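# Insert marker's odd-coloured end into a free-standing desk stand

## Task

Push the end of the marker that has a different colour into the opening of the desk stand until it will go no further. The stand is loose, so at the end it must be upright and resting on the desk without help; anything held in place only by a gripper does not count. Finally open the gripper and move the arm away.

## Robot and tools

ROBOT. Two six-joint arms with parallel grippers, named left_arm and right_arm. The names do not refer to image sides. Bases in the scene frame: left_arm at (+0.028, +0.425, 0) with quat_wxyz (+0.998, 0, 0, -0.064); right_arm at (+0.011, -0.351, 0) with quat_wxyz (+0.998, 0, 0, +0.058). Each arm carries a wrist camera: cam_left_wrist and cam_right_wrist, each 504x504 pixels.

FRAME. All poses use one shared scene frame. Its origin sits on the table top midway between the arms, +x points out across the table, +z up, and left_arm is on the +y side. Positions are in metres, quaternions are written w first (qw, qx, qy, qz). Reported hand positions can be a little off, more so when an arm reaches far.

GRIPPER GEOMETRY. The fingers extend along the gripper's own +z axis and close along its y axis. end_effector_position is the point between the pads with fingers shut, roughly 2 cm short of the tips; closing pushes the tips about 10 mm further along +z. Opening is a number from -1 (shut) to +1 (fully open, 0.084 m).

THE 16-NUMBER ROW. Every command is one flat list for both arms: left_arm x, y, z, qw, qx, qy, qz, opening, then right_arm x, y, z, qw, qx, qy, qz, opening. x, y, z and the quaternion form an absolute pose target for that gripper in the scene frame, not an offset. A row is refused if its target lies more than 0.6 m from the arm's last reported position along any axis of that gripper. Each control step the controller limits the commanded pose to within 70 mm and 16 degrees of the measured one, then drives the joints there, favouring position over orientation if both cannot be met. To keep an arm still, resend its last reported position with the quaternion you intend it to hold (not a drifted reading) and the opening you want.

TOOLS.
- execute_actions(actions, pictures): actions is an empty list (just report state) or a list with one item. An action item has rows (1 to 15 rows of 16 numbers, one per step of 1/30 s) and optional steps (up to 15, default 15); if rows run out, the last one repeats. A wait item has only steps (up to 300), counted from the previous result, so thinking time eats into it. pictures toggles images, on by default.
- move(target, speed): target is one 16-number row as above. Each gripper follows a straight line to its pose; both arms finish together, lasting 0.5 to 10 s (cut off at 10 s). speed is m/s from 0.002 to 0.5, default 0.25; rotation is capped at twice that in rad/s. Openings are applied at the start. Paths ignore obstacles and the other arm, and a gripper may lag, wander or overshoot the speed, especially with the arm almost straight. Faster contacts and targets set deeper past a surface push harder.
- wait(seconds): 0 to 10 s of simulation with nothing new sent.
- zoom_image(camera, region): region [x0, y0, x1, y1] in pixels of the latest full image, (0,0) top-left, at most 504 by 504.
- read_manual(section): only licence texts; no motion.
The goal must already hold and keep holding.

TIMING. The simulation keeps running while you think and write; replies cost time. After an action's final step an arm continues only to its last limited pose, so a distant target may need several calls; check the reported pose. Fingers still in motion keep moving.

READING RESULTS. The state line gives each gripper's position, quaternion and linear/angular velocities. grip_measured is the real finger opening on the command scale. HELD marks steps on which all or part of your row was withheld; "pose unreachable" names an arm whose command the clearance check altered or blocked. A "Hand target" line shows where the controller is now steering each gripper. A move adds a "move:" line with its ending (done, off_target, moving, held, fault; if only one arm is named the other finished fine), limits used (paced = target was clipped; held = some steps were blocked, after which the arm may jump faster than requested), and each gripper's distance from its target.

GRASPING. Command an opening well below grip_measured to hold something; the lower, the harder the squeeze (about 24 N per pad max, on objects up to ~6 cm). Echoing grip_measured gives a light hold that weakens on wide parts. Closing fast can squeeze too hard and spring the fingers open.

LIMITS. Joint ranges (rad): waist ±6.283, shoulder ±2.304, elbow -4.224 to 0.061, forearm roll ±6.283, wrist pitch ±2.164, wrist roll ±6.283. Load limits (N m): waist 54.6, shoulder 54.6, elbow 45.5, forearm roll 24.5, wrist pitch 17.2, wrist roll 17.2, including held weight. Reaching a load limit triggers a torque fault: the arm backs off, freezes 10 s and drops the rest of the call. Holding loads heats motors: MOTOR HOT appears from 65 °C, and at 80 °C the arm is braked until cool (OVER-TEMPERATURE FAULT).

AVOID. Dropping the marker, letting it slip, slamming or shoving hard, knocking the stand over or anything off the table, and letting the arms collide or press on each other. Brief outside tugs on held parts or pushes on loose objects may occur. Finish with the stand upright on its own, then open and withdraw.

Each tool is called after "Emit:" as name([rows], argument=value, ...), one row to a line, values as JSON.

## Session

Emit:
execute_actions(actions=[])

Scene clock: 0.00 s of 4480.00 s.
left_arm: end_effector_position=(-0.0070, +0.0730, +0.1285) grip_measured=+1.00 end_effector_quat_wxyz=(+0.522, +0.626, -0.579, +0.010) end_effector_velocity=(-0.001, +0.000, -0.000) end_effector_angular_velocity=(+0.001, +0.001, -0.002) | right_arm: end_effector_position=(+0.1816, -0.0469, +0.1780) grip_measured=+1.00 end_effector_quat_wxyz=(+0.105, +0.815, -0.042, +0.568) end_effector_velocity=(-0.000, +0.001, +0.000) end_effector_angular_velocity=(+0.002, +0.000, +0.002)
Joint positions: left_arm=[-0.918 -0.574 -0.251 -2.022 -1.22   2.663  0.084] | right_arm=[ 1.605 -0.592 -0.578 -1.191 -1.226  3.025  0.084]
Joint velocities: left_arm=[-0.002 -0.001  0.    -0.    -0.     0.    -0.   ] | right_arm=[ 0.001  0.001 -0.001 -0.001 -0.    -0.    -0.   ]
Motor temperatures (°C, as the motors report them): left_arm=[22 21 25 22 25 27] | right_arm=[20 22 21 24 25 26]
Hand target (left_arm): -0.007, +0.073, +0.129; +0.522, +0.626, -0.579, +0.010
Hand target (right_arm): +0.182, -0.047, +0.178; +0.105, +0.815, -0.042, +0.568

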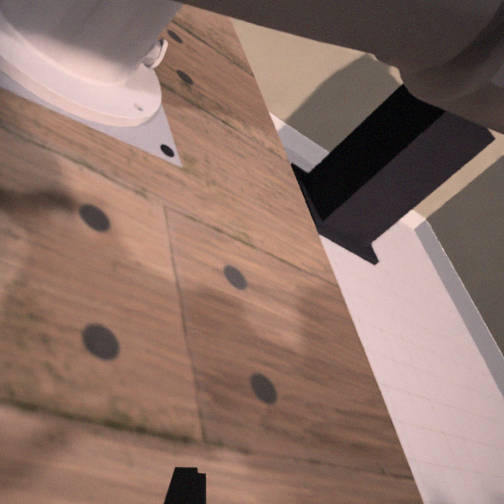

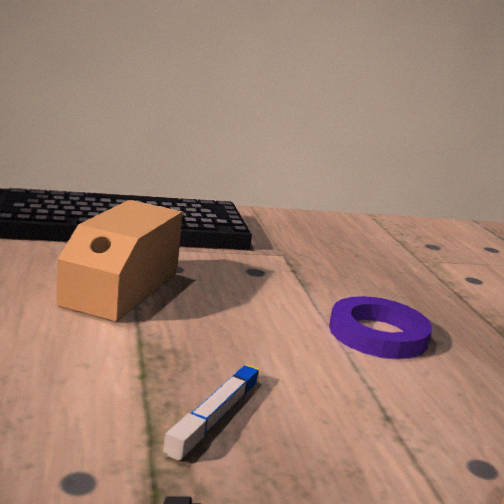

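Emit:
move(target=[-0.007,0.2,0.2,0.522,0.626,-0.579,0.01,1,0.35,-0.05,0.33,0,1,0,0,1])

Scene clock: 21.43 s of 4480.00 s.
left_arm: end_effector_position=(-0.0071, +0.1380, +0.1649) grip_measured=+1.00 end_effector_quat_wxyz=(+0.522, +0.626, -0.579, +0.010) end_effector_velocity=(+0.000, +0.000, +0.000) end_effector_angular_velocity=(-0.000, -0.000, +0.000) | right_arm: end_effector_position=(+0.3495, -0.0503, +0.3295) grip_measured=+1.00 end_effector_quat_wxyz=(+0.001, +1.000, -0.000, -0.000) end_effector_velocity=(+0.001, -0.000, +0.000) end_effector_angular_velocity=(+0.001, +0.007, +0.000)
Joint positions: left_arm=[-0.721 -0.373 -0.086 -1.829 -1.153  2.65   0.084] | right_arm=[ 0.611 -0.097 -0.923 -0.001 -0.828  0.728  0.084]
Joint velocities: left_arm=[ 0.     0.001  0.    -0.    -0.     0.     0.   ] | right_arm=[-0.005 -0.004 -0.005  0.007 -0.006 -0.011 -0.   ]
Motor temperatures (°C, as the motors report them): left_arm=[22 22 25 22 26 27] | right_arm=[20 22 21 24 25 26]
Hand target (left_arm): -0.007, +0.138, +0.165; +0.522, +0.626, -0.579, +0.010
Hand target (right_arm): +0.350, -0.050, +0.330; +0.001, +1.000, -0.000, -0.001
Off the commanded pose (left_arm): 0.071 m, 0 deg; position clipped at the last step of the last action.
Off the commanded pose (right_arm): 0.001 m, 0 deg.
After step 90, 15.37 s passed at rest.
move: held (left_arm); limits=paced,held; held on 48 of 92 steps (left_arm), including the last (left_arm)
pose unreachable (left arm): on one or more control steps of this call this arm could not follow its commanded pose, so it was not sent that pose on those steps. On the call's last step it was still not sent that pose. It may still have moved: this result reports where it is.
cause: the commanded pose would bring two parts of the arm too close to each other (joints 2 (shoulder) to 4 (forearm roll) lie between them).

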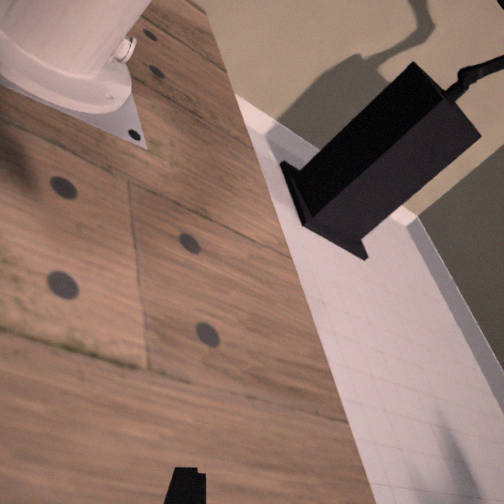

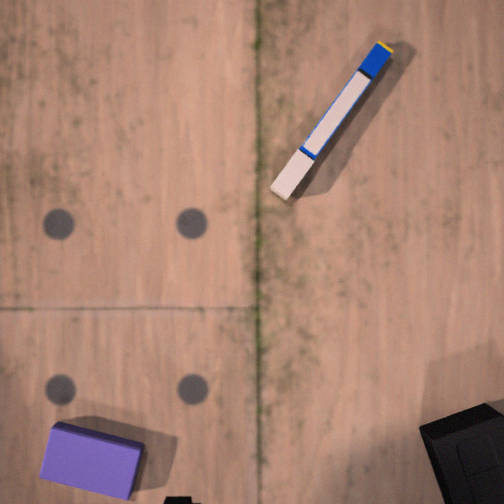

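Emit:
move(target=[-0.007,0.138,0.165,0.522,0.626,-0.579,0.01,1,0.5,0.03,0.33,0,1,0,0,1])

Scene clock: 31.90 s of 4480.00 s.
left_arm: end_effector_position=(-0.0070, +0.1380, +0.1650) grip_measured=+1.00 end_effector_quat_wxyz=(+0.522, +0.626, -0.579, +0.010) end_effector_velocity=(-0.000, +0.000, -0.000) end_effector_angular_velocity=(+0.001, +0.001, -0.000) | right_arm: end_effector_position=(+0.4997, +0.0300, +0.3301) grip_measured=+1.00 end_effector_quat_wxyz=(-0.000, +1.000, -0.000, +0.000) end_effector_velocity=(+0.002, +0.001, +0.001) end_effector_angular_velocity=(-0.001, -0.001, +0.001)
Joint positions: left_arm=[-0.72  -0.373 -0.086 -1.827 -1.153  2.648  0.084] | right_arm=[ 0.547 -0.501 -1.437 -0.    -0.936  0.662  0.084]
Joint velocities: left_arm=[ 0.    -0.001 -0.     0.    -0.     0.    -0.   ] | right_arm=[-0.    -0.007 -0.011 -0.002 -0.004 -0.     0.   ]
Motor temperatures (°C, as the motors report them): left_arm=[22 22 25 22 26 27] | right_arm=[20 23 22 24 25 26]
Hand target (left_arm): -0.007, +0.138, +0.165; +0.522, +0.626, -0.579, +0.010
Hand target (right_arm): +0.500, +0.030, +0.330; +0.000, +1.000, -0.000, -0.000
Off the commanded pose (left_arm): 0.000 m, 0 deg.
Off the commanded pose (right_arm): 0.000 m, 0 deg.
After step 90, 6.20 s passed at rest.
move: done

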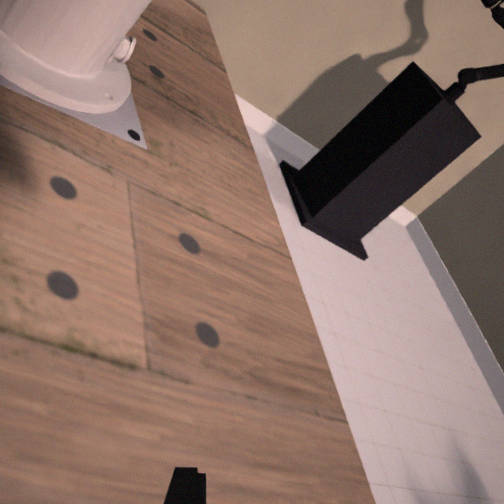

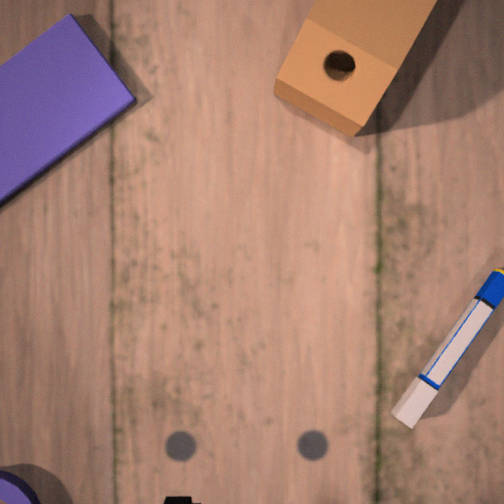

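Emit:
move(target=[-0.007,0.138,0.165,0.522,0.626,-0.579,0.01,1,0.54,-0.24,0.07,0.357,-0.609,-0.357,-0.609,1])

Scene clock: 80.07 s of 4480.00 s.
left_arm: end_effector_position=(-0.0070, +0.1380, +0.1650) grip_measured=+1.00 end_effector_quat_wxyz=(+0.522, +0.626, -0.579, +0.010) end_effector_velocity=(+0.001, -0.000, +0.000) end_effector_angular_velocity=(-0.001, -0.002, +0.002) | right_arm: end_effector_position=(+0.5397, -0.2391, +0.0703) grip_measured=+1.00 end_effector_quat_wxyz=(-0.359, +0.610, +0.357, +0.610) end_effector_velocity=(-0.000, -0.001, -0.001) end_effector_angular_velocity=(+0.004, -0.003, +0.004)
Joint positions: left_arm=[-0.72  -0.373 -0.086 -1.827 -1.153  2.648  0.084] | right_arm=[-0.359 -1.167 -0.968 -1.31   1.623 -0.19   0.084]
Joint velocities: left_arm=[ 0.002  0.002 -0.     0.     0.     0.    -0.   ] | right_arm=[-0.002 -0.006 -0.006 -0.007  0.004 -0.001  0.   ]
Motor temperatures (°C, as the motors report them): left_arm=[22 22 25 22 26 27] | right_arm=[20 24 23 24 25 26]
Hand target (left_arm): -0.007, +0.138, +0.165; +0.522, +0.626, -0.579, +0.010
Hand target (right_arm): +0.540, -0.239, +0.070; -0.359, +0.610, +0.357, +0.610
Off the commanded pose (left_arm): 0.000 m, 0 deg.
Off the commanded pose (right_arm): 0.001 m, 0 deg.
After step 90, 41.00 s passed at rest.
move: done

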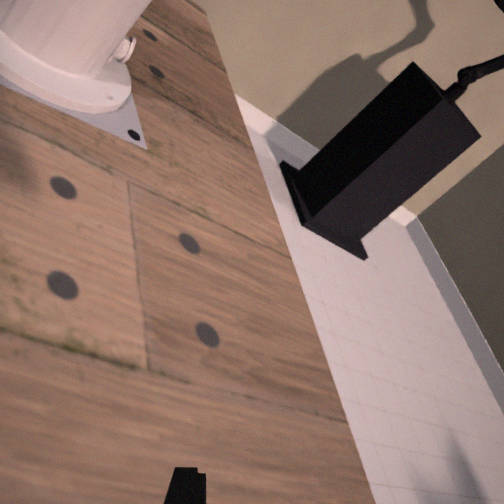

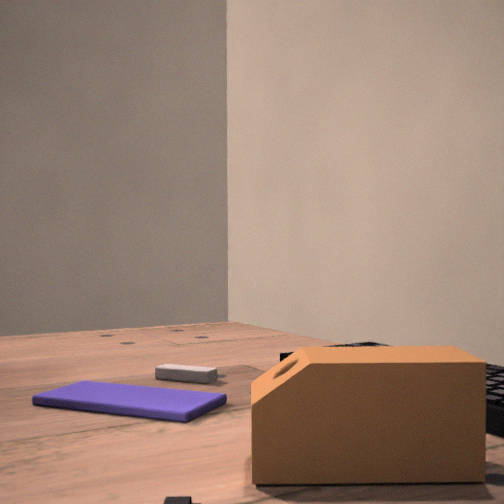

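Emit:
move(target=[-0.007,0.138,0.165,0.522,0.626,-0.579,0.01,1,0.478,-0.051,0.2,0,0.314,0.949,0,1])

Emit:
move(target=[-0.007,0.138,0.165,0.522,0.626,-0.579,0.01,1,0.478,-0.051,0.06,0,0.314,0.949,0,0.3], speed=0.1)

Scene clock: 135.60 s of 4480.00 s.
left_arm: end_effector_position=(-0.0070, +0.1380, +0.1650) grip_measured=+1.00 end_effector_quat_wxyz=(+0.522, +0.626, -0.579, +0.010) end_effector_velocity=(-0.000, +0.000, +0.000) end_effector_angular_velocity=(+0.000, +0.000, +0.001) | right_arm: end_effector_position=(+0.4785, -0.0518, +0.1999) grip_measured=+1.00 end_effector_quat_wxyz=(+0.001, +0.315, +0.949, +0.000) end_effector_velocity=(+0.000, +0.001, +0.001) end_effector_angular_velocity=(-0.009, -0.003, +0.003)
Joint positions: left_arm=[-0.72  -0.373 -0.086 -1.827 -1.153  2.648  0.084] | right_arm=[ 0.454 -0.499 -1.111 -3.143  0.611  1.212  0.084]
Joint velocities: left_arm=[ 0.001  0.     0.001  0.     0.     0.    -0.   ] | right_arm=[ 0.004 -0.001 -0.004 -0.015  0.006  0.014 -0.   ]
Motor temperatures (°C, as the motors report them): left_arm=[22 22 25 22 26 27] | right_arm=[20 25 22 24 25 26]
Hand target (left_arm): -0.007, +0.138, +0.165; +0.522, +0.626, -0.579, +0.010
Hand target (right_arm): +0.478, -0.052, +0.200; +0.001, +0.315, +0.949, -0.000
Off the commanded pose (left_arm): 0.000 m, 0 deg.
Off the commanded pose (right_arm): 0.001 m, 0 deg.
After step 90, 47.93 s passed at rest.
move: done

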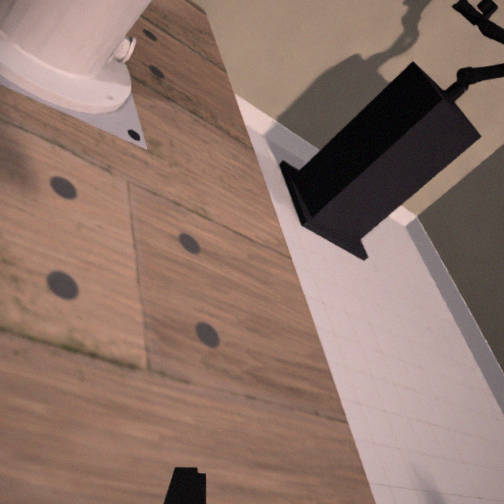

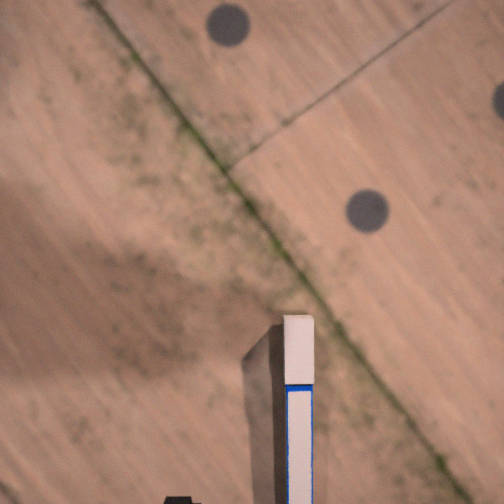

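Scene clock: 137.43 s of 4480.00 s.
left_arm: end_effector_position=(-0.0070, +0.1380, +0.1650) grip_measured=+1.00 end_effector_quat_wxyz=(+0.522, +0.626, -0.579, +0.010) end_effector_velocity=(+0.001, -0.001, +0.000) end_effector_angular_velocity=(-0.001, -0.001, +0.001) | right_arm: end_effector_position=(+0.4780, -0.0509, +0.0604) grip_measured=+0.29 end_effector_quat_wxyz=(-0.000, +0.314, +0.949, +0.000) end_effector_velocity=(+0.000, -0.001, -0.002) end_effector_angular_velocity=(-0.001, +0.001, -0.001)
Joint positions: left_arm=[-0.72  -0.373 -0.086 -1.827 -1.153  2.648  0.084] | right_arm=[ 0.455 -0.744 -1.104 -3.141  0.359  1.209  0.056]
Joint velocities: left_arm=[ 0.001 -0.    -0.002  0.     0.    -0.    -0.   ] | right_arm=[-0.001 -0.004 -0.001  0.    -0.002 -0.    -0.   ]
Motor temperatures (°C, as the motors report them): left_arm=[22 22 25 22 26 27] | right_arm=[20 25 22 24 25 26]
Hand target (left_arm): -0.007, +0.138, +0.165; +0.522, +0.626, -0.579, +0.010
Hand target (right_arm): +0.478, -0.051, +0.060; -0.000, +0.314, +0.949, +0.000
Off the commanded pose (left_arm): 0.000 m, 0 deg.
Off the commanded pose (right_arm): 0.000 m, 0 deg.
move: done

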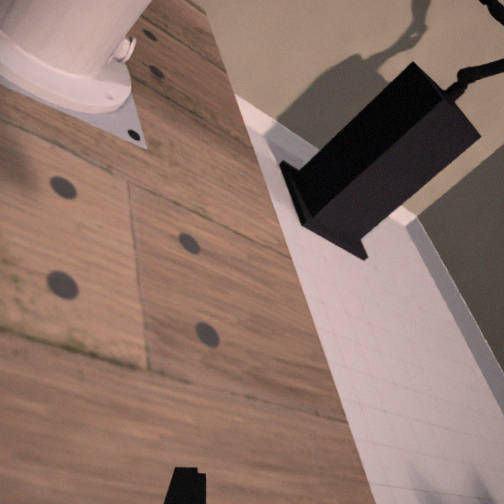

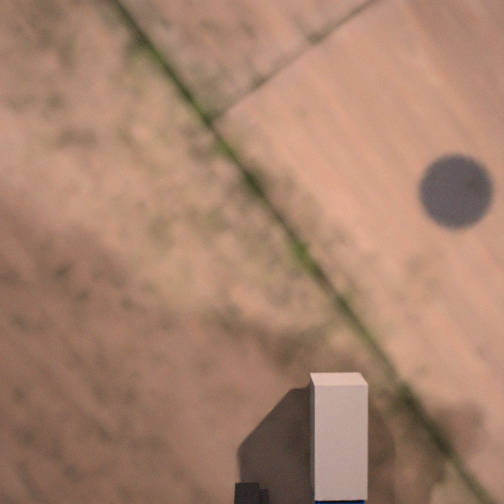

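Emit:
move(target=[-0.007,0.138,0.165,0.522,0.626,-0.579,0.01,1,0.472,-0.059,0.022,0,0.314,0.949,0,0.3], speed=0.05)

Emit:
move(target=[-0.007,0.138,0.165,0.522,0.626,-0.579,0.01,1,0.472,-0.059,0.022,0,0.314,0.949,0,-1])

Emit:
move(target=[-0.007,0.138,0.165,0.522,0.626,-0.579,0.01,1,0.472,-0.059,0.2,0,0.314,0.949,0,-1], speed=0.15)

Scene clock: 148.47 s of 4480.00 s.
left_arm: end_effector_position=(-0.0070, +0.1380, +0.1650) grip_measured=+1.00 end_effector_quat_wxyz=(+0.522, +0.626, -0.579, +0.010) end_effector_velocity=(+0.000, -0.000, +0.000) end_effector_angular_velocity=(-0.001, -0.000, +0.001) | right_arm: end_effector_position=(+0.4721, -0.0589, +0.0223) grip_measured=+0.29 end_effector_quat_wxyz=(+0.000, +0.314, +0.949, +0.000) end_effector_velocity=(-0.001, +0.000, -0.002) end_effector_angular_velocity=(+0.000, +0.000, +0.001)
Joint positions: left_arm=[-0.72  -0.373 -0.086 -1.827 -1.153  2.648  0.084] | right_arm=[ 0.449 -0.808 -1.092 -3.141  0.284  1.203  0.056]
Joint velocities: left_arm=[ 0.001  0.001  0.    -0.    -0.    -0.    -0.   ] | right_arm=[ 0.001 -0.003  0.001  0.001 -0.004 -0.    -0.   ]
Motor temperatures (°C, as the motors report them): left_arm=[22 22 25 22 26 27] | right_arm=[20 25 22 24 25 26]
Hand target (left_arm): -0.007, +0.138, +0.165; +0.522, +0.626, -0.579, +0.010
Hand target (right_arm): +0.472, -0.059, +0.022; -0.000, +0.314, +0.949, +0.000
Off the commanded pose (left_arm): 0.000 m, 0 deg.
Off the commanded pose (right_arm): 0.000 m, 0 deg.
After step 90, 6.90 s passed at rest.
move: done

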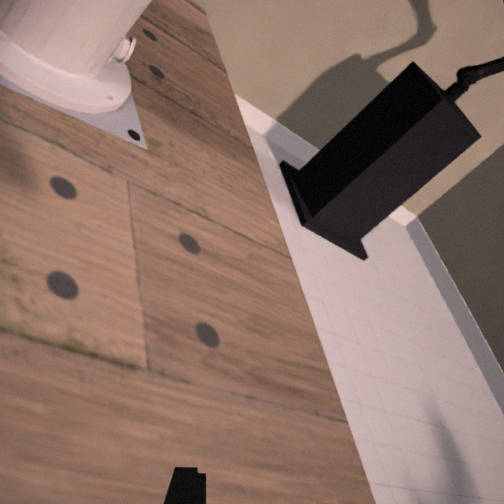

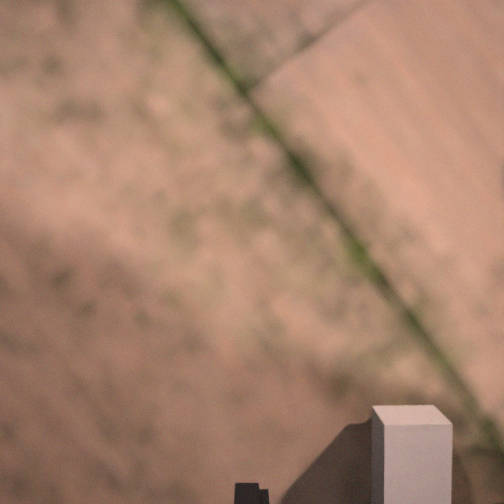

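Scene clock: 149.17 s of 4480.00 s.
left_arm: end_effector_position=(-0.0070, +0.1380, +0.1650) grip_measured=+1.00 end_effector_quat_wxyz=(+0.522, +0.626, -0.579, +0.010) end_effector_velocity=(-0.000, +0.000, -0.000) end_effector_angular_velocity=(+0.000, +0.001, +0.001) | right_arm: end_effector_position=(+0.4721, -0.0589, +0.0221) grip_measured=-0.71 end_effector_quat_wxyz=(+0.000, +0.314, +0.949, +0.000) end_effector_velocity=(-0.000, -0.001, -0.001) end_effector_angular_velocity=(-0.001, +0.001, -0.000)
Joint positions: left_arm=[-0.72  -0.373 -0.086 -1.827 -1.153  2.648  0.084] | right_arm=[ 0.449 -0.808 -1.092 -3.142  0.284  1.204  0.013]
Joint velocities: left_arm=[ 0. -0.  0. -0. -0.  0.  0.] | right_arm=[-0.001 -0.001  0.001 -0.    -0.001  0.    -0.   ]
Motor temperatures (°C, as the motors report them): left_arm=[22 22 25 22 26 27] | right_arm=[20 25 22 24 25 26]
Hand target (left_arm): -0.007, +0.138, +0.165; +0.522, +0.626, -0.579, +0.010
Hand target (right_arm): +0.472, -0.059, +0.022; -0.000, +0.314, +0.949, +0.000
Off the commanded pose (left_arm): 0.000 m, 0 deg.
Off the commanded pose (right_arm): 0.000 m, 0 deg.
move: done

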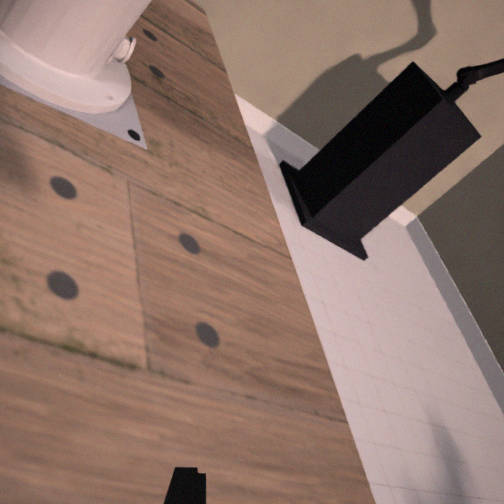

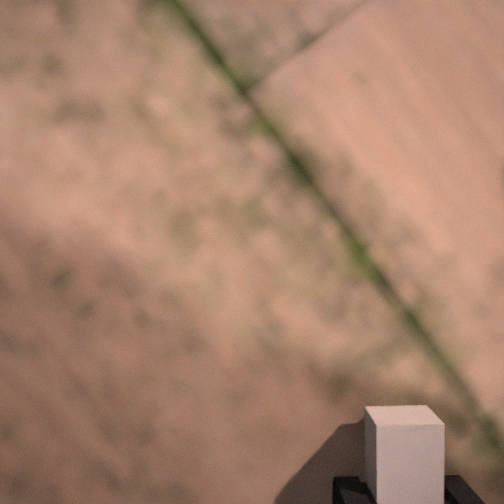

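Scene clock: 150.83 s of 4480.00 s.
left_arm: end_effector_position=(-0.0070, +0.1380, +0.1650) grip_measured=+1.00 end_effector_quat_wxyz=(+0.522, +0.626, -0.579, +0.010) end_effector_velocity=(+0.000, -0.000, -0.000) end_effector_angular_velocity=(-0.000, -0.000, -0.000) | right_arm: end_effector_position=(+0.4720, -0.0591, +0.1996) grip_measured=-0.71 end_effector_quat_wxyz=(+0.000, +0.314, +0.949, -0.000) end_effector_velocity=(-0.000, +0.001, +0.003) end_effector_angular_velocity=(+0.001, -0.001, +0.002)
Joint positions: left_arm=[-0.72  -0.373 -0.086 -1.827 -1.153  2.648  0.084] | right_arm=[ 0.449 -0.48  -1.083 -3.142  0.603  1.204  0.013]
Joint velocities: left_arm=[-0. -0. -0. -0. -0.  0. -0.] | right_arm=[ 0.002  0.004 -0.001  0.     0.003  0.    -0.   ]
Motor temperatures (°C, as the motors report them): left_arm=[22 22 25 22 26 27] | right_arm=[20 25 22 24 25 26]
Hand target (left_arm): -0.007, +0.138, +0.165; +0.522, +0.626, -0.579, +0.010
Hand target (right_arm): +0.472, -0.059, +0.200; +0.000, +0.314, +0.949, -0.000
Off the commanded pose (left_arm): 0.000 m, 0 deg.
Off the commanded pose (right_arm): 0.000 m, 0 deg.
move: done

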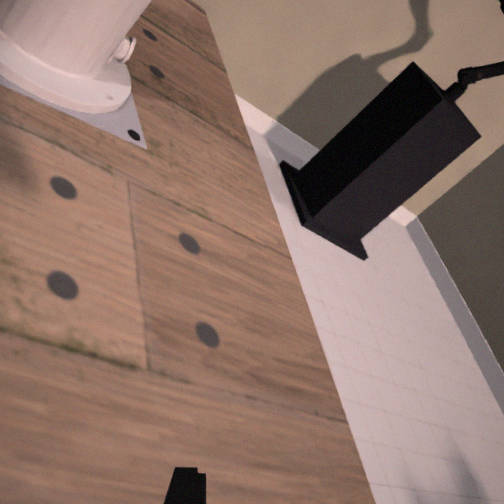

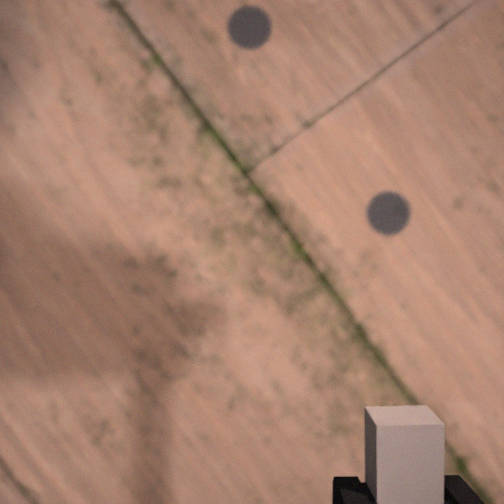

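Emit:
move(target=[0.637,0.22,0.09,0.354,0.612,-0.612,0.354,1,0.55,0.03,0.2,0.114,-0.442,-0.552,-0.698,-1], speed=0.15)

Scene clock: 180.90 s of 4480.00 s.
left_arm: end_effector_position=(+0.6372, +0.2181, +0.0895) grip_measured=+1.00 end_effector_quat_wxyz=(+0.353, +0.613, -0.612, +0.353) end_effector_velocity=(+0.002, +0.000, +0.000) end_effector_angular_velocity=(-0.000, -0.002, +0.000) | right_arm: end_effector_position=(+0.5494, +0.0304, +0.1999) grip_measured=-0.70 end_effector_quat_wxyz=(-0.115, +0.442, +0.552, +0.697) end_effector_velocity=(+0.001, -0.000, -0.001) end_effector_angular_velocity=(+0.003, +0.000, -0.003)
Joint positions: left_arm=[ 0.136 -1.017 -1.339 -1.384 -1.077  2.775  0.084] | right_arm=[ 0.267 -0.845 -0.866 -0.677  1.553 -0.719  0.013]
Joint velocities: left_arm=[ 0.    -0.002 -0.005  0.    -0.001 -0.001  0.   ] | right_arm=[-0.    -0.003 -0.001  0.003  0.004  0.    -0.   ]
Motor temperatures (°C, as the motors report them): left_arm=[22 22 25 22 26 27] | right_arm=[20 25 23 24 25 26]
Hand target (left_arm): +0.637, +0.218, +0.089; +0.353, +0.613, -0.612, +0.353
Hand target (right_arm): +0.549, +0.030, +0.200; -0.115, +0.442, +0.552, +0.697
Off the commanded pose (left_arm): 0.002 m, 0 deg.
Off the commanded pose (right_arm): 0.001 m, 0 deg.
After step 130, 19.60 s passed at rest.
move: done

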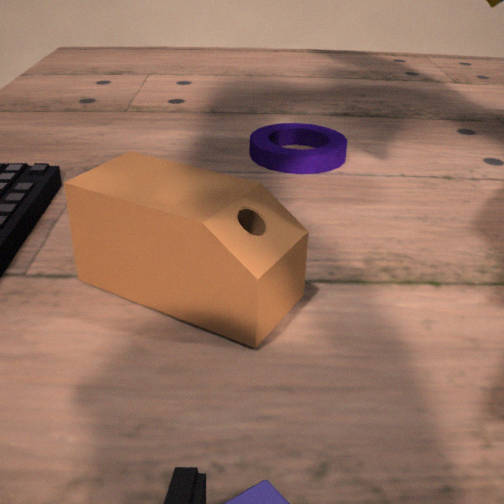

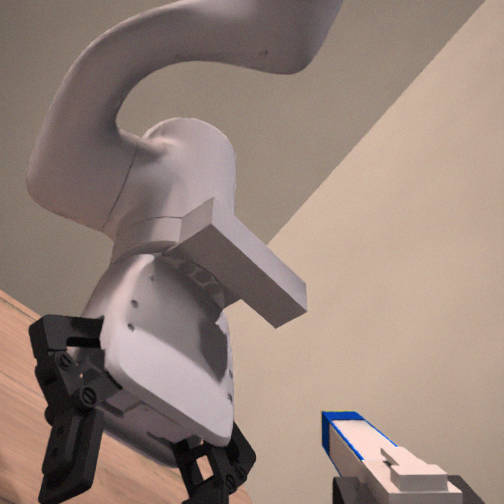

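Emit:
move(target=[0.637,0.22,0.09,0.354,0.612,-0.612,0.354,1,0.57,0.0,0.15,0.114,-0.442,-0.552,-0.698,-1], speed=0.08)

Scene clock: 196.50 s of 4480.00 s.
left_arm: end_effector_position=(+0.6370, +0.2200, +0.0900) grip_measured=+1.00 end_effector_quat_wxyz=(+0.354, +0.612, -0.612, +0.354) end_effector_velocity=(+0.000, +0.001, -0.000) end_effector_angular_velocity=(+0.000, +0.000, +0.002) | right_arm: end_effector_position=(+0.5699, +0.0002, +0.1503) grip_measured=-0.70 end_effector_quat_wxyz=(-0.114, +0.442, +0.552, +0.698) end_effector_velocity=(+0.002, -0.001, -0.001) end_effector_angular_velocity=(+0.001, -0.002, +0.000)
Joint positions: left_arm=[ 0.14  -1.018 -1.339 -1.38  -1.082  2.776  0.084] | right_arm=[ 0.189 -0.981 -0.947 -0.753  1.596 -0.757  0.013]
Joint velocities: left_arm=[ 0.002  0.     0.     0.     0.    -0.     0.   ] | right_arm=[-0.003 -0.005 -0.006 -0.003  0.001 -0.001 -0.   ]
Motor temperatures (°C, as the motors report them): left_arm=[22 23 26 22 26 27] | right_arm=[20 25 23 24 25 26]
Hand target (left_arm): +0.637, +0.220, +0.090; +0.354, +0.612, -0.612, +0.354
Hand target (right_arm): +0.570, +0.000, +0.150; -0.114, +0.442, +0.552, +0.698
Off the commanded pose (left_arm): 0.000 m, 0 deg.
Off the commanded pose (right_arm): 0.000 m, 0 deg.
After step 90, 11.43 s passed at rest.
move: done

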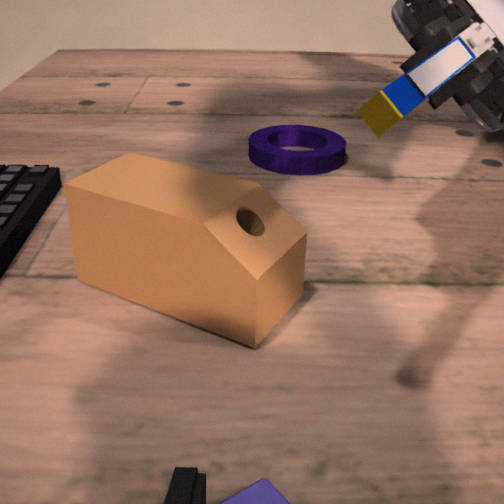

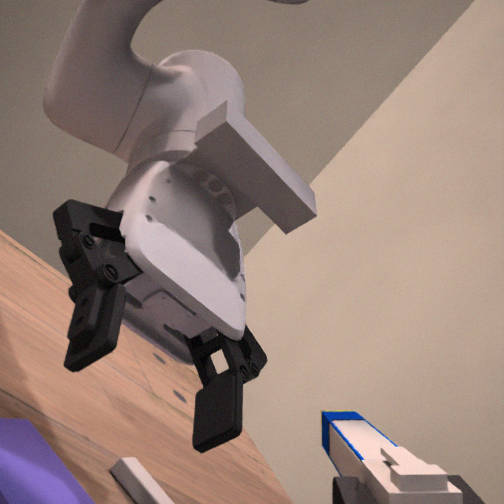

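Emit:
move(target=[0.637,0.24,0.09,0.354,0.612,-0.612,0.354,1,0.57,0.07,0.19,0.091,0.903,-0.237,0.347,-1], speed=0.06)

Scene clock: 230.77 s of 4480.00 s.
left_arm: end_effector_position=(+0.6370, +0.2314, +0.0900) grip_measured=+1.00 end_effector_quat_wxyz=(+0.354, +0.612, -0.612, +0.354) end_effector_velocity=(+0.001, -0.000, +0.000) end_effector_angular_velocity=(+0.000, -0.001, -0.000) | right_arm: end_effector_position=(+0.5703, +0.0400, +0.1728) grip_measured=-0.70 end_effector_quat_wxyz=(+0.002, +0.809, +0.122, +0.576) end_effector_velocity=(-0.000, -0.001, -0.001) end_effector_angular_velocity=(-0.001, +0.006, -0.007)
Joint positions: left_arm=[ 0.159 -1.019 -1.34  -1.363 -1.088  2.777  0.084] | right_arm=[ 0.707 -0.751 -0.923  0.725  1.095 -0.275  0.013]
Joint velocities: left_arm=[-0.    -0.    -0.002 -0.     0.    -0.     0.   ] | right_arm=[ 0.001  0.001 -0.001  0.01  -0.006 -0.003 -0.   ]
Motor temperatures (°C, as the motors report them): left_arm=[22 24 27 22 26 27] | right_arm=[20 25 22 24 26 26]
Hand target (left_arm): +0.637, +0.231, +0.090; +0.354, +0.612, -0.612, +0.354
Hand target (right_arm): +0.570, +0.040, +0.173; +0.002, +0.809, +0.122, +0.576
Off the commanded pose (left_arm): 0.009 m, 0 deg.
Off the commanded pose (right_arm): 0.035 m, 51 deg.
After step 90, 21.00 s passed at rest.
move: off_target (left_arm, right_arm; path cut at 10 s)

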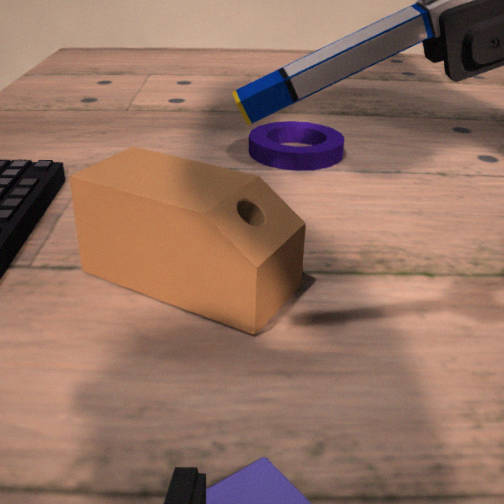

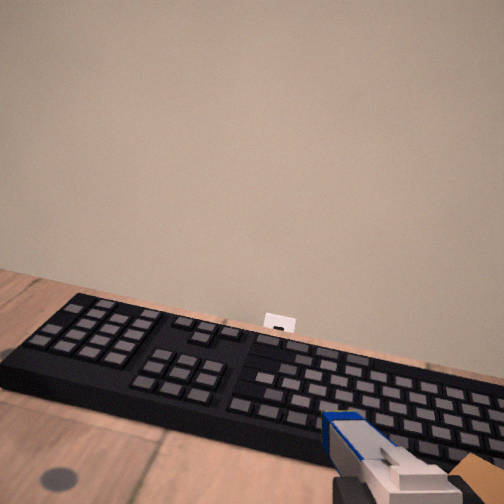

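Emit:
move(target=[0.637,0.24,0.09,0.354,0.612,-0.612,0.354,1,0.57,0.07,0.19,0.091,0.903,-0.237,0.347,-1], speed=0.1)

Scene clock: 240.20 s of 4480.00 s.
left_arm: end_effector_position=(+0.6370, +0.2400, +0.0900) grip_measured=+1.00 end_effector_quat_wxyz=(+0.354, +0.612, -0.612, +0.354) end_effector_velocity=(-0.000, -0.001, -0.000) end_effector_angular_velocity=(-0.000, +0.001, -0.001) | right_arm: end_effector_position=(+0.5703, +0.0699, +0.1902) grip_measured=-0.70 end_effector_quat_wxyz=(+0.091, +0.903, -0.237, +0.348) end_effector_velocity=(+0.000, +0.000, -0.000) end_effector_angular_velocity=(-0.000, +0.006, -0.006)
Joint positions: left_arm=[ 0.173 -1.019 -1.341 -1.35  -1.092  2.777  0.084] | right_arm=[ 0.762 -0.811 -1.426  2.034  0.829 -0.877  0.013]
Joint velocities: left_arm=[-0.001 -0.001 -0.    -0.    -0.    -0.    -0.   ] | right_arm=[-0.001 -0.003 -0.007  0.014  0.003 -0.01  -0.   ]
Motor temperatures (°C, as the motors report them): left_arm=[22 25 27 22 26 27] | right_arm=[20 25 22 24 26 26]
Hand target (left_arm): +0.637, +0.240, +0.090; +0.354, +0.612, -0.612, +0.354
Hand target (right_arm): +0.570, +0.070, +0.190; +0.091, +0.903, -0.237, +0.348
Off the commanded pose (left_arm): 0.000 m, 0 deg.
Off the commanded pose (right_arm): 0.000 m, 0 deg.
After step 90, 1.60 s passed at rest.
move: done

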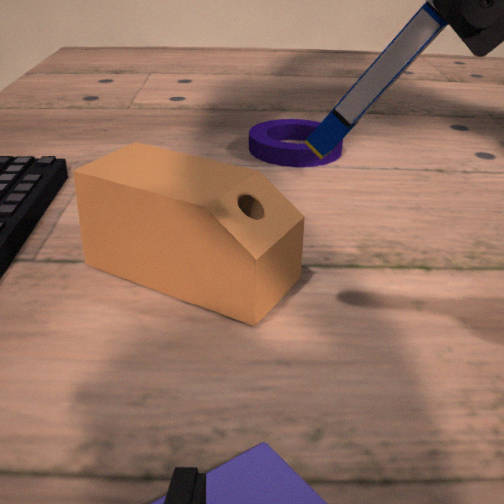

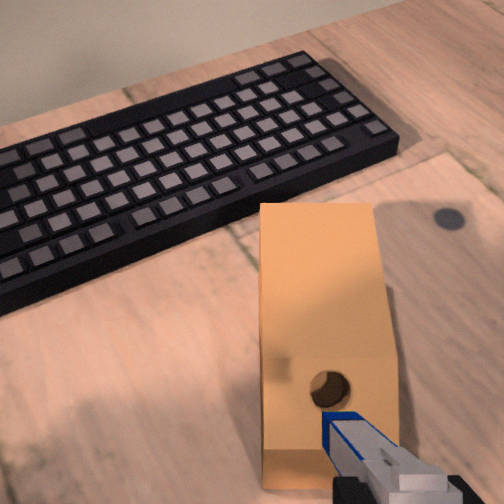

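Emit:
move(target=[0.637,0.24,0.09,0.354,0.612,-0.612,0.354,1,0.585,0.062,0.152,0.103,0.884,-0.232,0.393,-1], speed=0.04)

Scene clock: 262.47 s of 4480.00 s.
left_arm: end_effector_position=(+0.6370, +0.2400, +0.0900) grip_measured=+1.00 end_effector_quat_wxyz=(+0.354, +0.612, -0.612, +0.354) end_effector_velocity=(+0.000, -0.000, +0.001) end_effector_angular_velocity=(-0.000, -0.001, -0.000) | right_arm: end_effector_position=(+0.5850, +0.0621, +0.1522) grip_measured=-0.70 end_effector_quat_wxyz=(+0.103, +0.884, -0.232, +0.393) end_effector_velocity=(+0.000, +0.001, +0.000) end_effector_angular_velocity=(+0.000, -0.005, +0.001)
Joint positions: left_arm=[ 0.173 -1.019 -1.341 -1.35  -1.092  2.777  0.084] | right_arm=[ 0.764 -0.9   -1.434  1.873  0.871 -0.714  0.013]
Joint velocities: left_arm=[-0.     0.001  0.    -0.    -0.    -0.     0.   ] | right_arm=[ 0.002 -0.001 -0.001 -0.005  0.002  0.006  0.   ]
Motor temperatures (°C, as the motors report them): left_arm=[22 25 27 22 26 27] | right_arm=[20 26 23 24 25 26]
Hand target (left_arm): +0.637, +0.240, +0.090; +0.354, +0.612, -0.612, +0.354
Hand target (right_arm): +0.585, +0.062, +0.152; +0.103, +0.884, -0.232, +0.393
Off the commanded pose (left_arm): 0.000 m, 0 deg.
Off the commanded pose (right_arm): 0.000 m, 0 deg.
After step 90, 17.67 s passed at rest.
move: done

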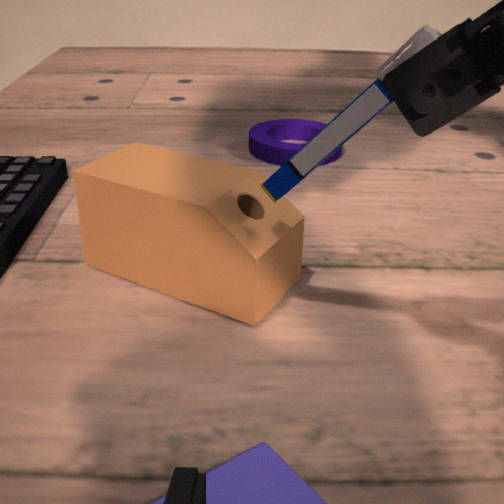

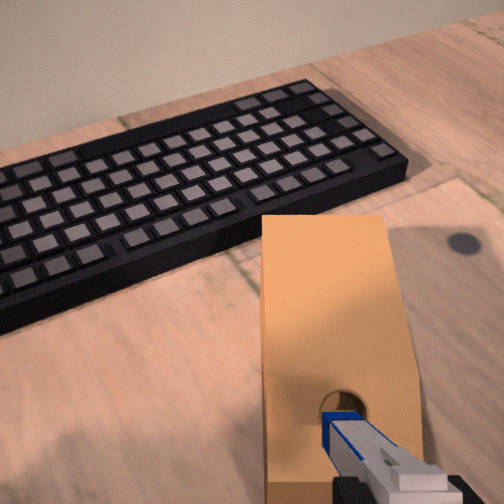

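Emit:
move(target=[0.637,0.24,0.09,0.354,0.612,-0.612,0.354,1,0.6025,0.052,0.130,0.103,0.884,-0.232,0.393,-1], speed=0.01)

Scene clock: 271.70 s of 4480.00 s.
left_arm: end_effector_position=(+0.6370, +0.2400, +0.0900) grip_measured=+1.00 end_effector_quat_wxyz=(+0.354, +0.612, -0.612, +0.354) end_effector_velocity=(+0.000, -0.000, +0.000) end_effector_angular_velocity=(+0.000, -0.001, -0.001) | right_arm: end_effector_position=(+0.6024, +0.0522, +0.1301) grip_measured=-0.70 end_effector_quat_wxyz=(+0.103, +0.884, -0.232, +0.393) end_effector_velocity=(+0.001, -0.000, -0.001) end_effector_angular_velocity=(-0.000, -0.001, +0.001)
Joint positions: left_arm=[ 0.173 -1.019 -1.341 -1.35  -1.092  2.777  0.084] | right_arm=[ 0.734 -0.945 -1.456  1.831  0.85  -0.689  0.013]
Joint velocities: left_arm=[-0.001  0.    -0.001  0.     0.     0.    -0.   ] | right_arm=[-0.001 -0.003 -0.002 -0.003 -0.     0.001 -0.   ]
Motor temperatures (°C, as the motors report them): left_arm=[22 25 27 22 26 27] | right_arm=[20 26 23 24 25 26]
Hand target (left_arm): +0.637, +0.240, +0.090; +0.354, +0.612, -0.612, +0.354
Hand target (right_arm): +0.602, +0.052, +0.130; +0.103, +0.884, -0.232, +0.393
Off the commanded pose (left_arm): 0.000 m, 0 deg.
Off the commanded pose (right_arm): 0.000 m, 0 deg.
After step 90, 3.03 s passed at rest.
move: done

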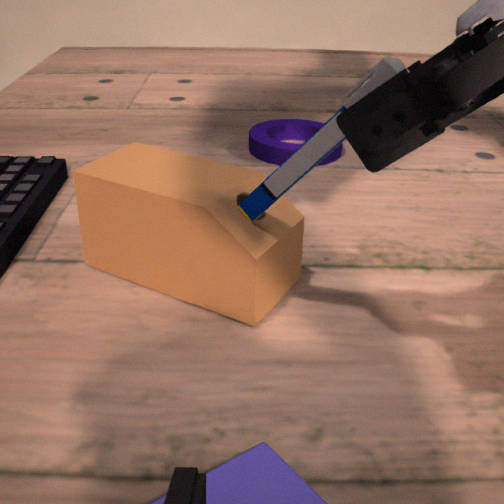

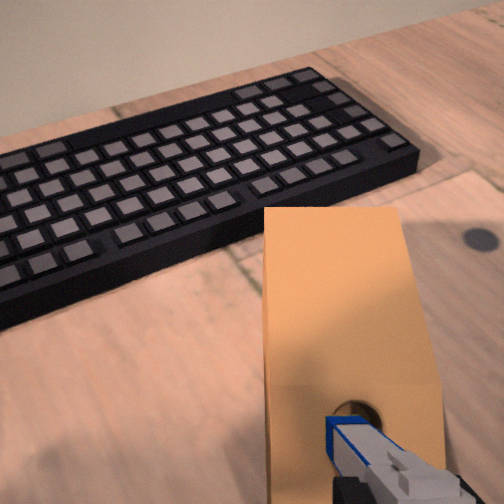

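Emit:
zoom_image(camera="cam_left_wrist", region=[190,150,330,270])

Emit:
zoom_image(camera="cam_right_wrist", region=[280,370,440,504])

Region (190, 150, 330, 270) of cam_left_wrist's 504x504 image, scaled by 3.600, with more detail than that image has; it fills the top 432 rows of this view, and the rest is white.

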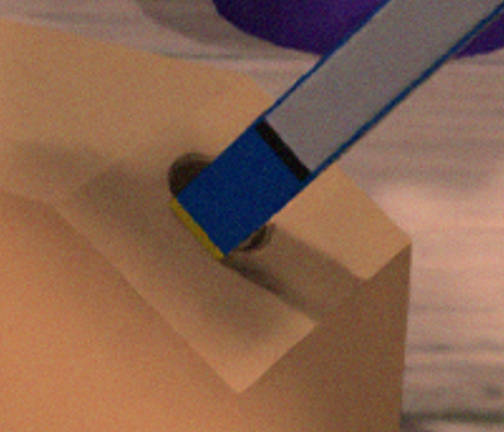

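Region (280, 370, 440, 504) of cam_right_wrist's 504x504 image, scaled by 3.150, with more detail than that image has; it fills the top 422 rows of this view, and the rest is white.

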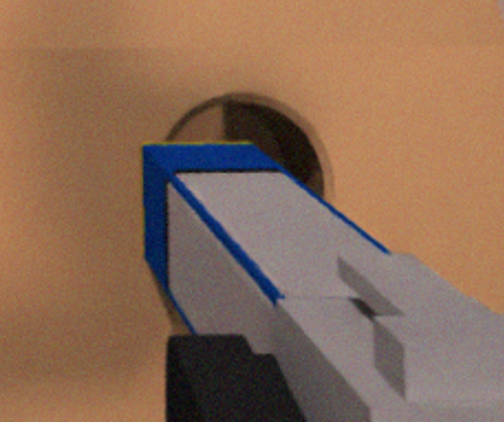

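Emit:
move(target=[0.637,0.24,0.09,0.354,0.612,-0.612,0.354,1,0.601,0.0471,0.131,0.103,0.884,-0.232,0.393,-1], speed=0.005)

Emit:
zoom_image(camera="cam_right_wrist", region=[280,370,440,504])

Emit:
zoom_image(camera="cam_left_wrist", region=[190,150,330,270])

Scene clock: 290.03 s of 4480.00 s.
left_arm: end_effector_position=(+0.6370, +0.2400, +0.0900) grip_measured=+1.00 end_effector_quat_wxyz=(+0.354, +0.612, -0.612, +0.354) end_effector_velocity=(+0.001, +0.001, +0.001) end_effector_angular_velocity=(-0.000, -0.002, +0.002) | right_arm: end_effector_position=(+0.6010, +0.0470, +0.1307) grip_measured=-0.69 end_effector_quat_wxyz=(+0.103, +0.884, -0.232, +0.393) end_effector_velocity=(-0.001, -0.002, -0.001) end_effector_angular_velocity=(-0.002, +0.001, -0.001)
Joint positions: left_arm=[ 0.173 -1.019 -1.341 -1.35  -1.092  2.777  0.084] | right_arm=[ 0.73  -0.935 -1.438  1.822  0.847 -0.68   0.013]
Joint velocities: left_arm=[ 0.002  0.001 -0.001  0.    -0.     0.    -0.   ] | right_arm=[-0.001 -0.     0.003 -0.001  0.     0.002  0.   ]
Motor temperatures (°C, as the motors report them): left_arm=[22 25 27 22 26 27] | right_arm=[20 26 23 24 25 26]
Hand target (left_arm): +0.637, +0.240, +0.090; +0.354, +0.612, -0.612, +0.354
Hand target (right_arm): +0.601, +0.047, +0.131; +0.103, +0.884, -0.232, +0.393
Off the commanded pose (left_arm): 0.000 m, 0 deg.
Off the commanded pose (right_arm): 0.000 m, 0 deg.
After step 90, 14.07 s passed at rest.
move: done

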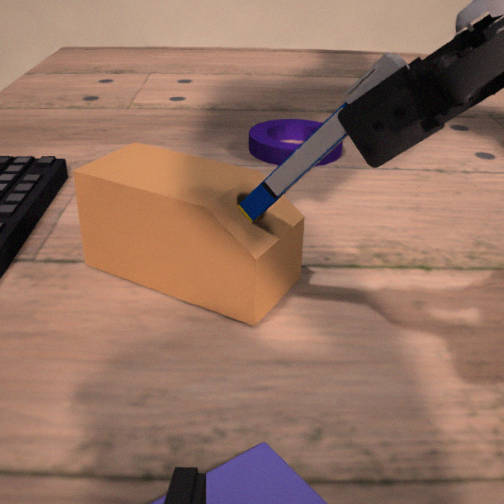

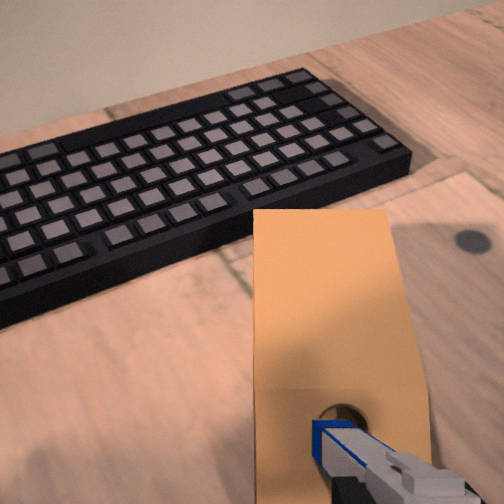

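Region (280, 370, 440, 504) of cam_right_wrist's 504x504 image, scaled by 3.150, with more detail than that image has; it fills the top 422 rows of this view, and the rest is white.

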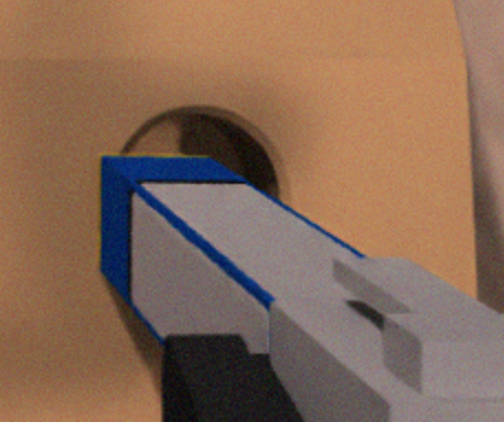

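Region (190, 150, 330, 270) of cam_left_wrist's 504x504 image, scaled by 3.600, with more detail than that image has; it fills the top 432 rows of this view, and the rest is white.

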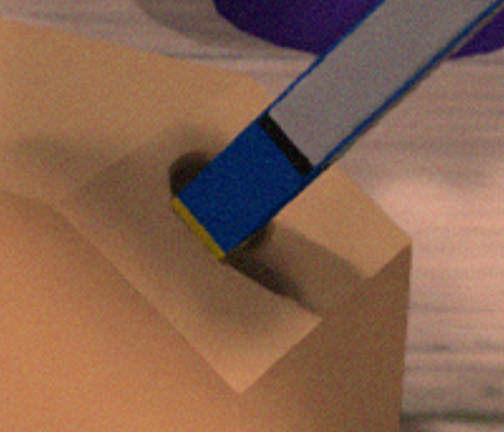

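Emit:
move(target=[0.637,0.24,0.09,0.354,0.612,-0.612,0.354,1,0.594,0.051,0.140,0.103,0.884,-0.232,0.393,-1], speed=0.01)

Emit:
zoom_image(camera="cam_right_wrist", region=[260,350,440,504])

Emit:
zoom_image(camera="cam_left_wrist", region=[190,130,350,270])

Scene clock: 299.50 s of 4480.00 s.
left_arm: end_effector_position=(+0.6370, +0.2400, +0.0900) grip_measured=+1.00 end_effector_quat_wxyz=(+0.354, +0.612, -0.612, +0.354) end_effector_velocity=(+0.000, +0.002, -0.000) end_effector_angular_velocity=(-0.000, +0.001, +0.003) | right_arm: end_effector_position=(+0.5941, +0.0510, +0.1399) grip_measured=-0.70 end_effector_quat_wxyz=(+0.103, +0.884, -0.232, +0.393) end_effector_velocity=(-0.001, -0.000, +0.002) end_effector_angular_velocity=(-0.001, -0.000, -0.000)
Joint positions: left_arm=[ 0.173 -1.019 -1.341 -1.35  -1.092  2.777  0.084] | right_arm=[ 0.742 -0.916 -1.428  1.839  0.855 -0.69   0.013]
Joint velocities: left_arm=[ 0.003 -0.001 -0.     0.    -0.    -0.     0.   ] | right_arm=[ 0.001  0.004  0.003  0.001  0.001 -0.001  0.   ]
Motor temperatures (°C, as the motors report them): left_arm=[22 26 27 22 26 27] | right_arm=[20 26 23 24 25 26]
Hand target (left_arm): +0.637, +0.240, +0.090; +0.354, +0.612, -0.612, +0.354
Hand target (right_arm): +0.594, +0.051, +0.140; +0.103, +0.884, -0.232, +0.393
Off the commanded pose (left_arm): 0.000 m, 0 deg.
Off the commanded pose (right_arm): 0.000 m, 0 deg.
After step 90, 5.03 s passed at rest.
move: done

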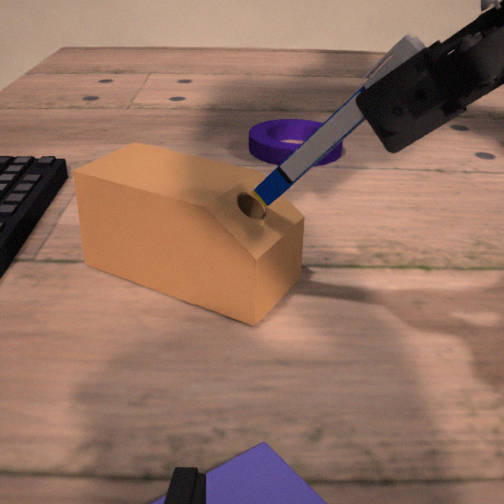

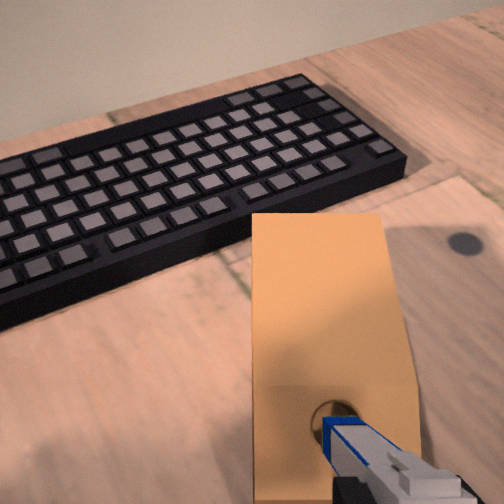

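Region (260, 350, 440, 504) of cam_right_wrist's 504x504 image, scaled by 2.800, with more detail than that image has; it fills the top 431 rows of this view, and the rest is white.

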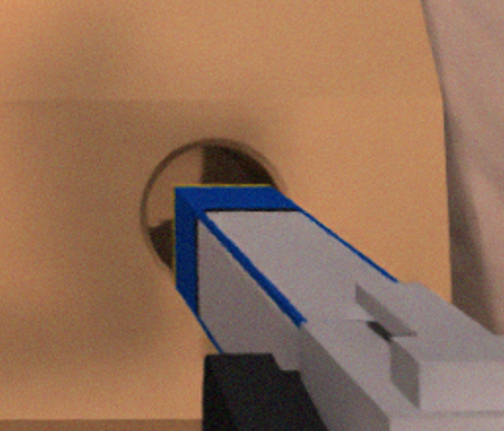

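Region (190, 130, 350, 270) of cam_left_wrist's 504x504 image, scaled by 3.150, with more detail than that image has; it fills the top 441 rows of this view, and the rest is white.

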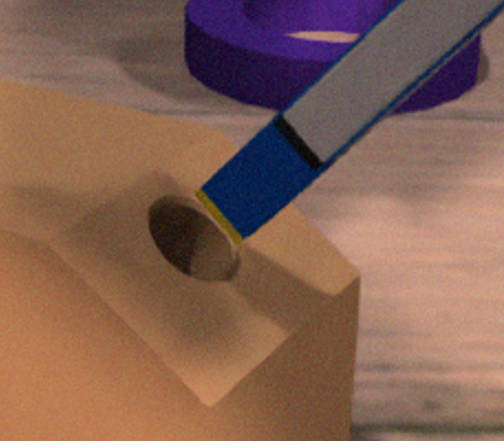

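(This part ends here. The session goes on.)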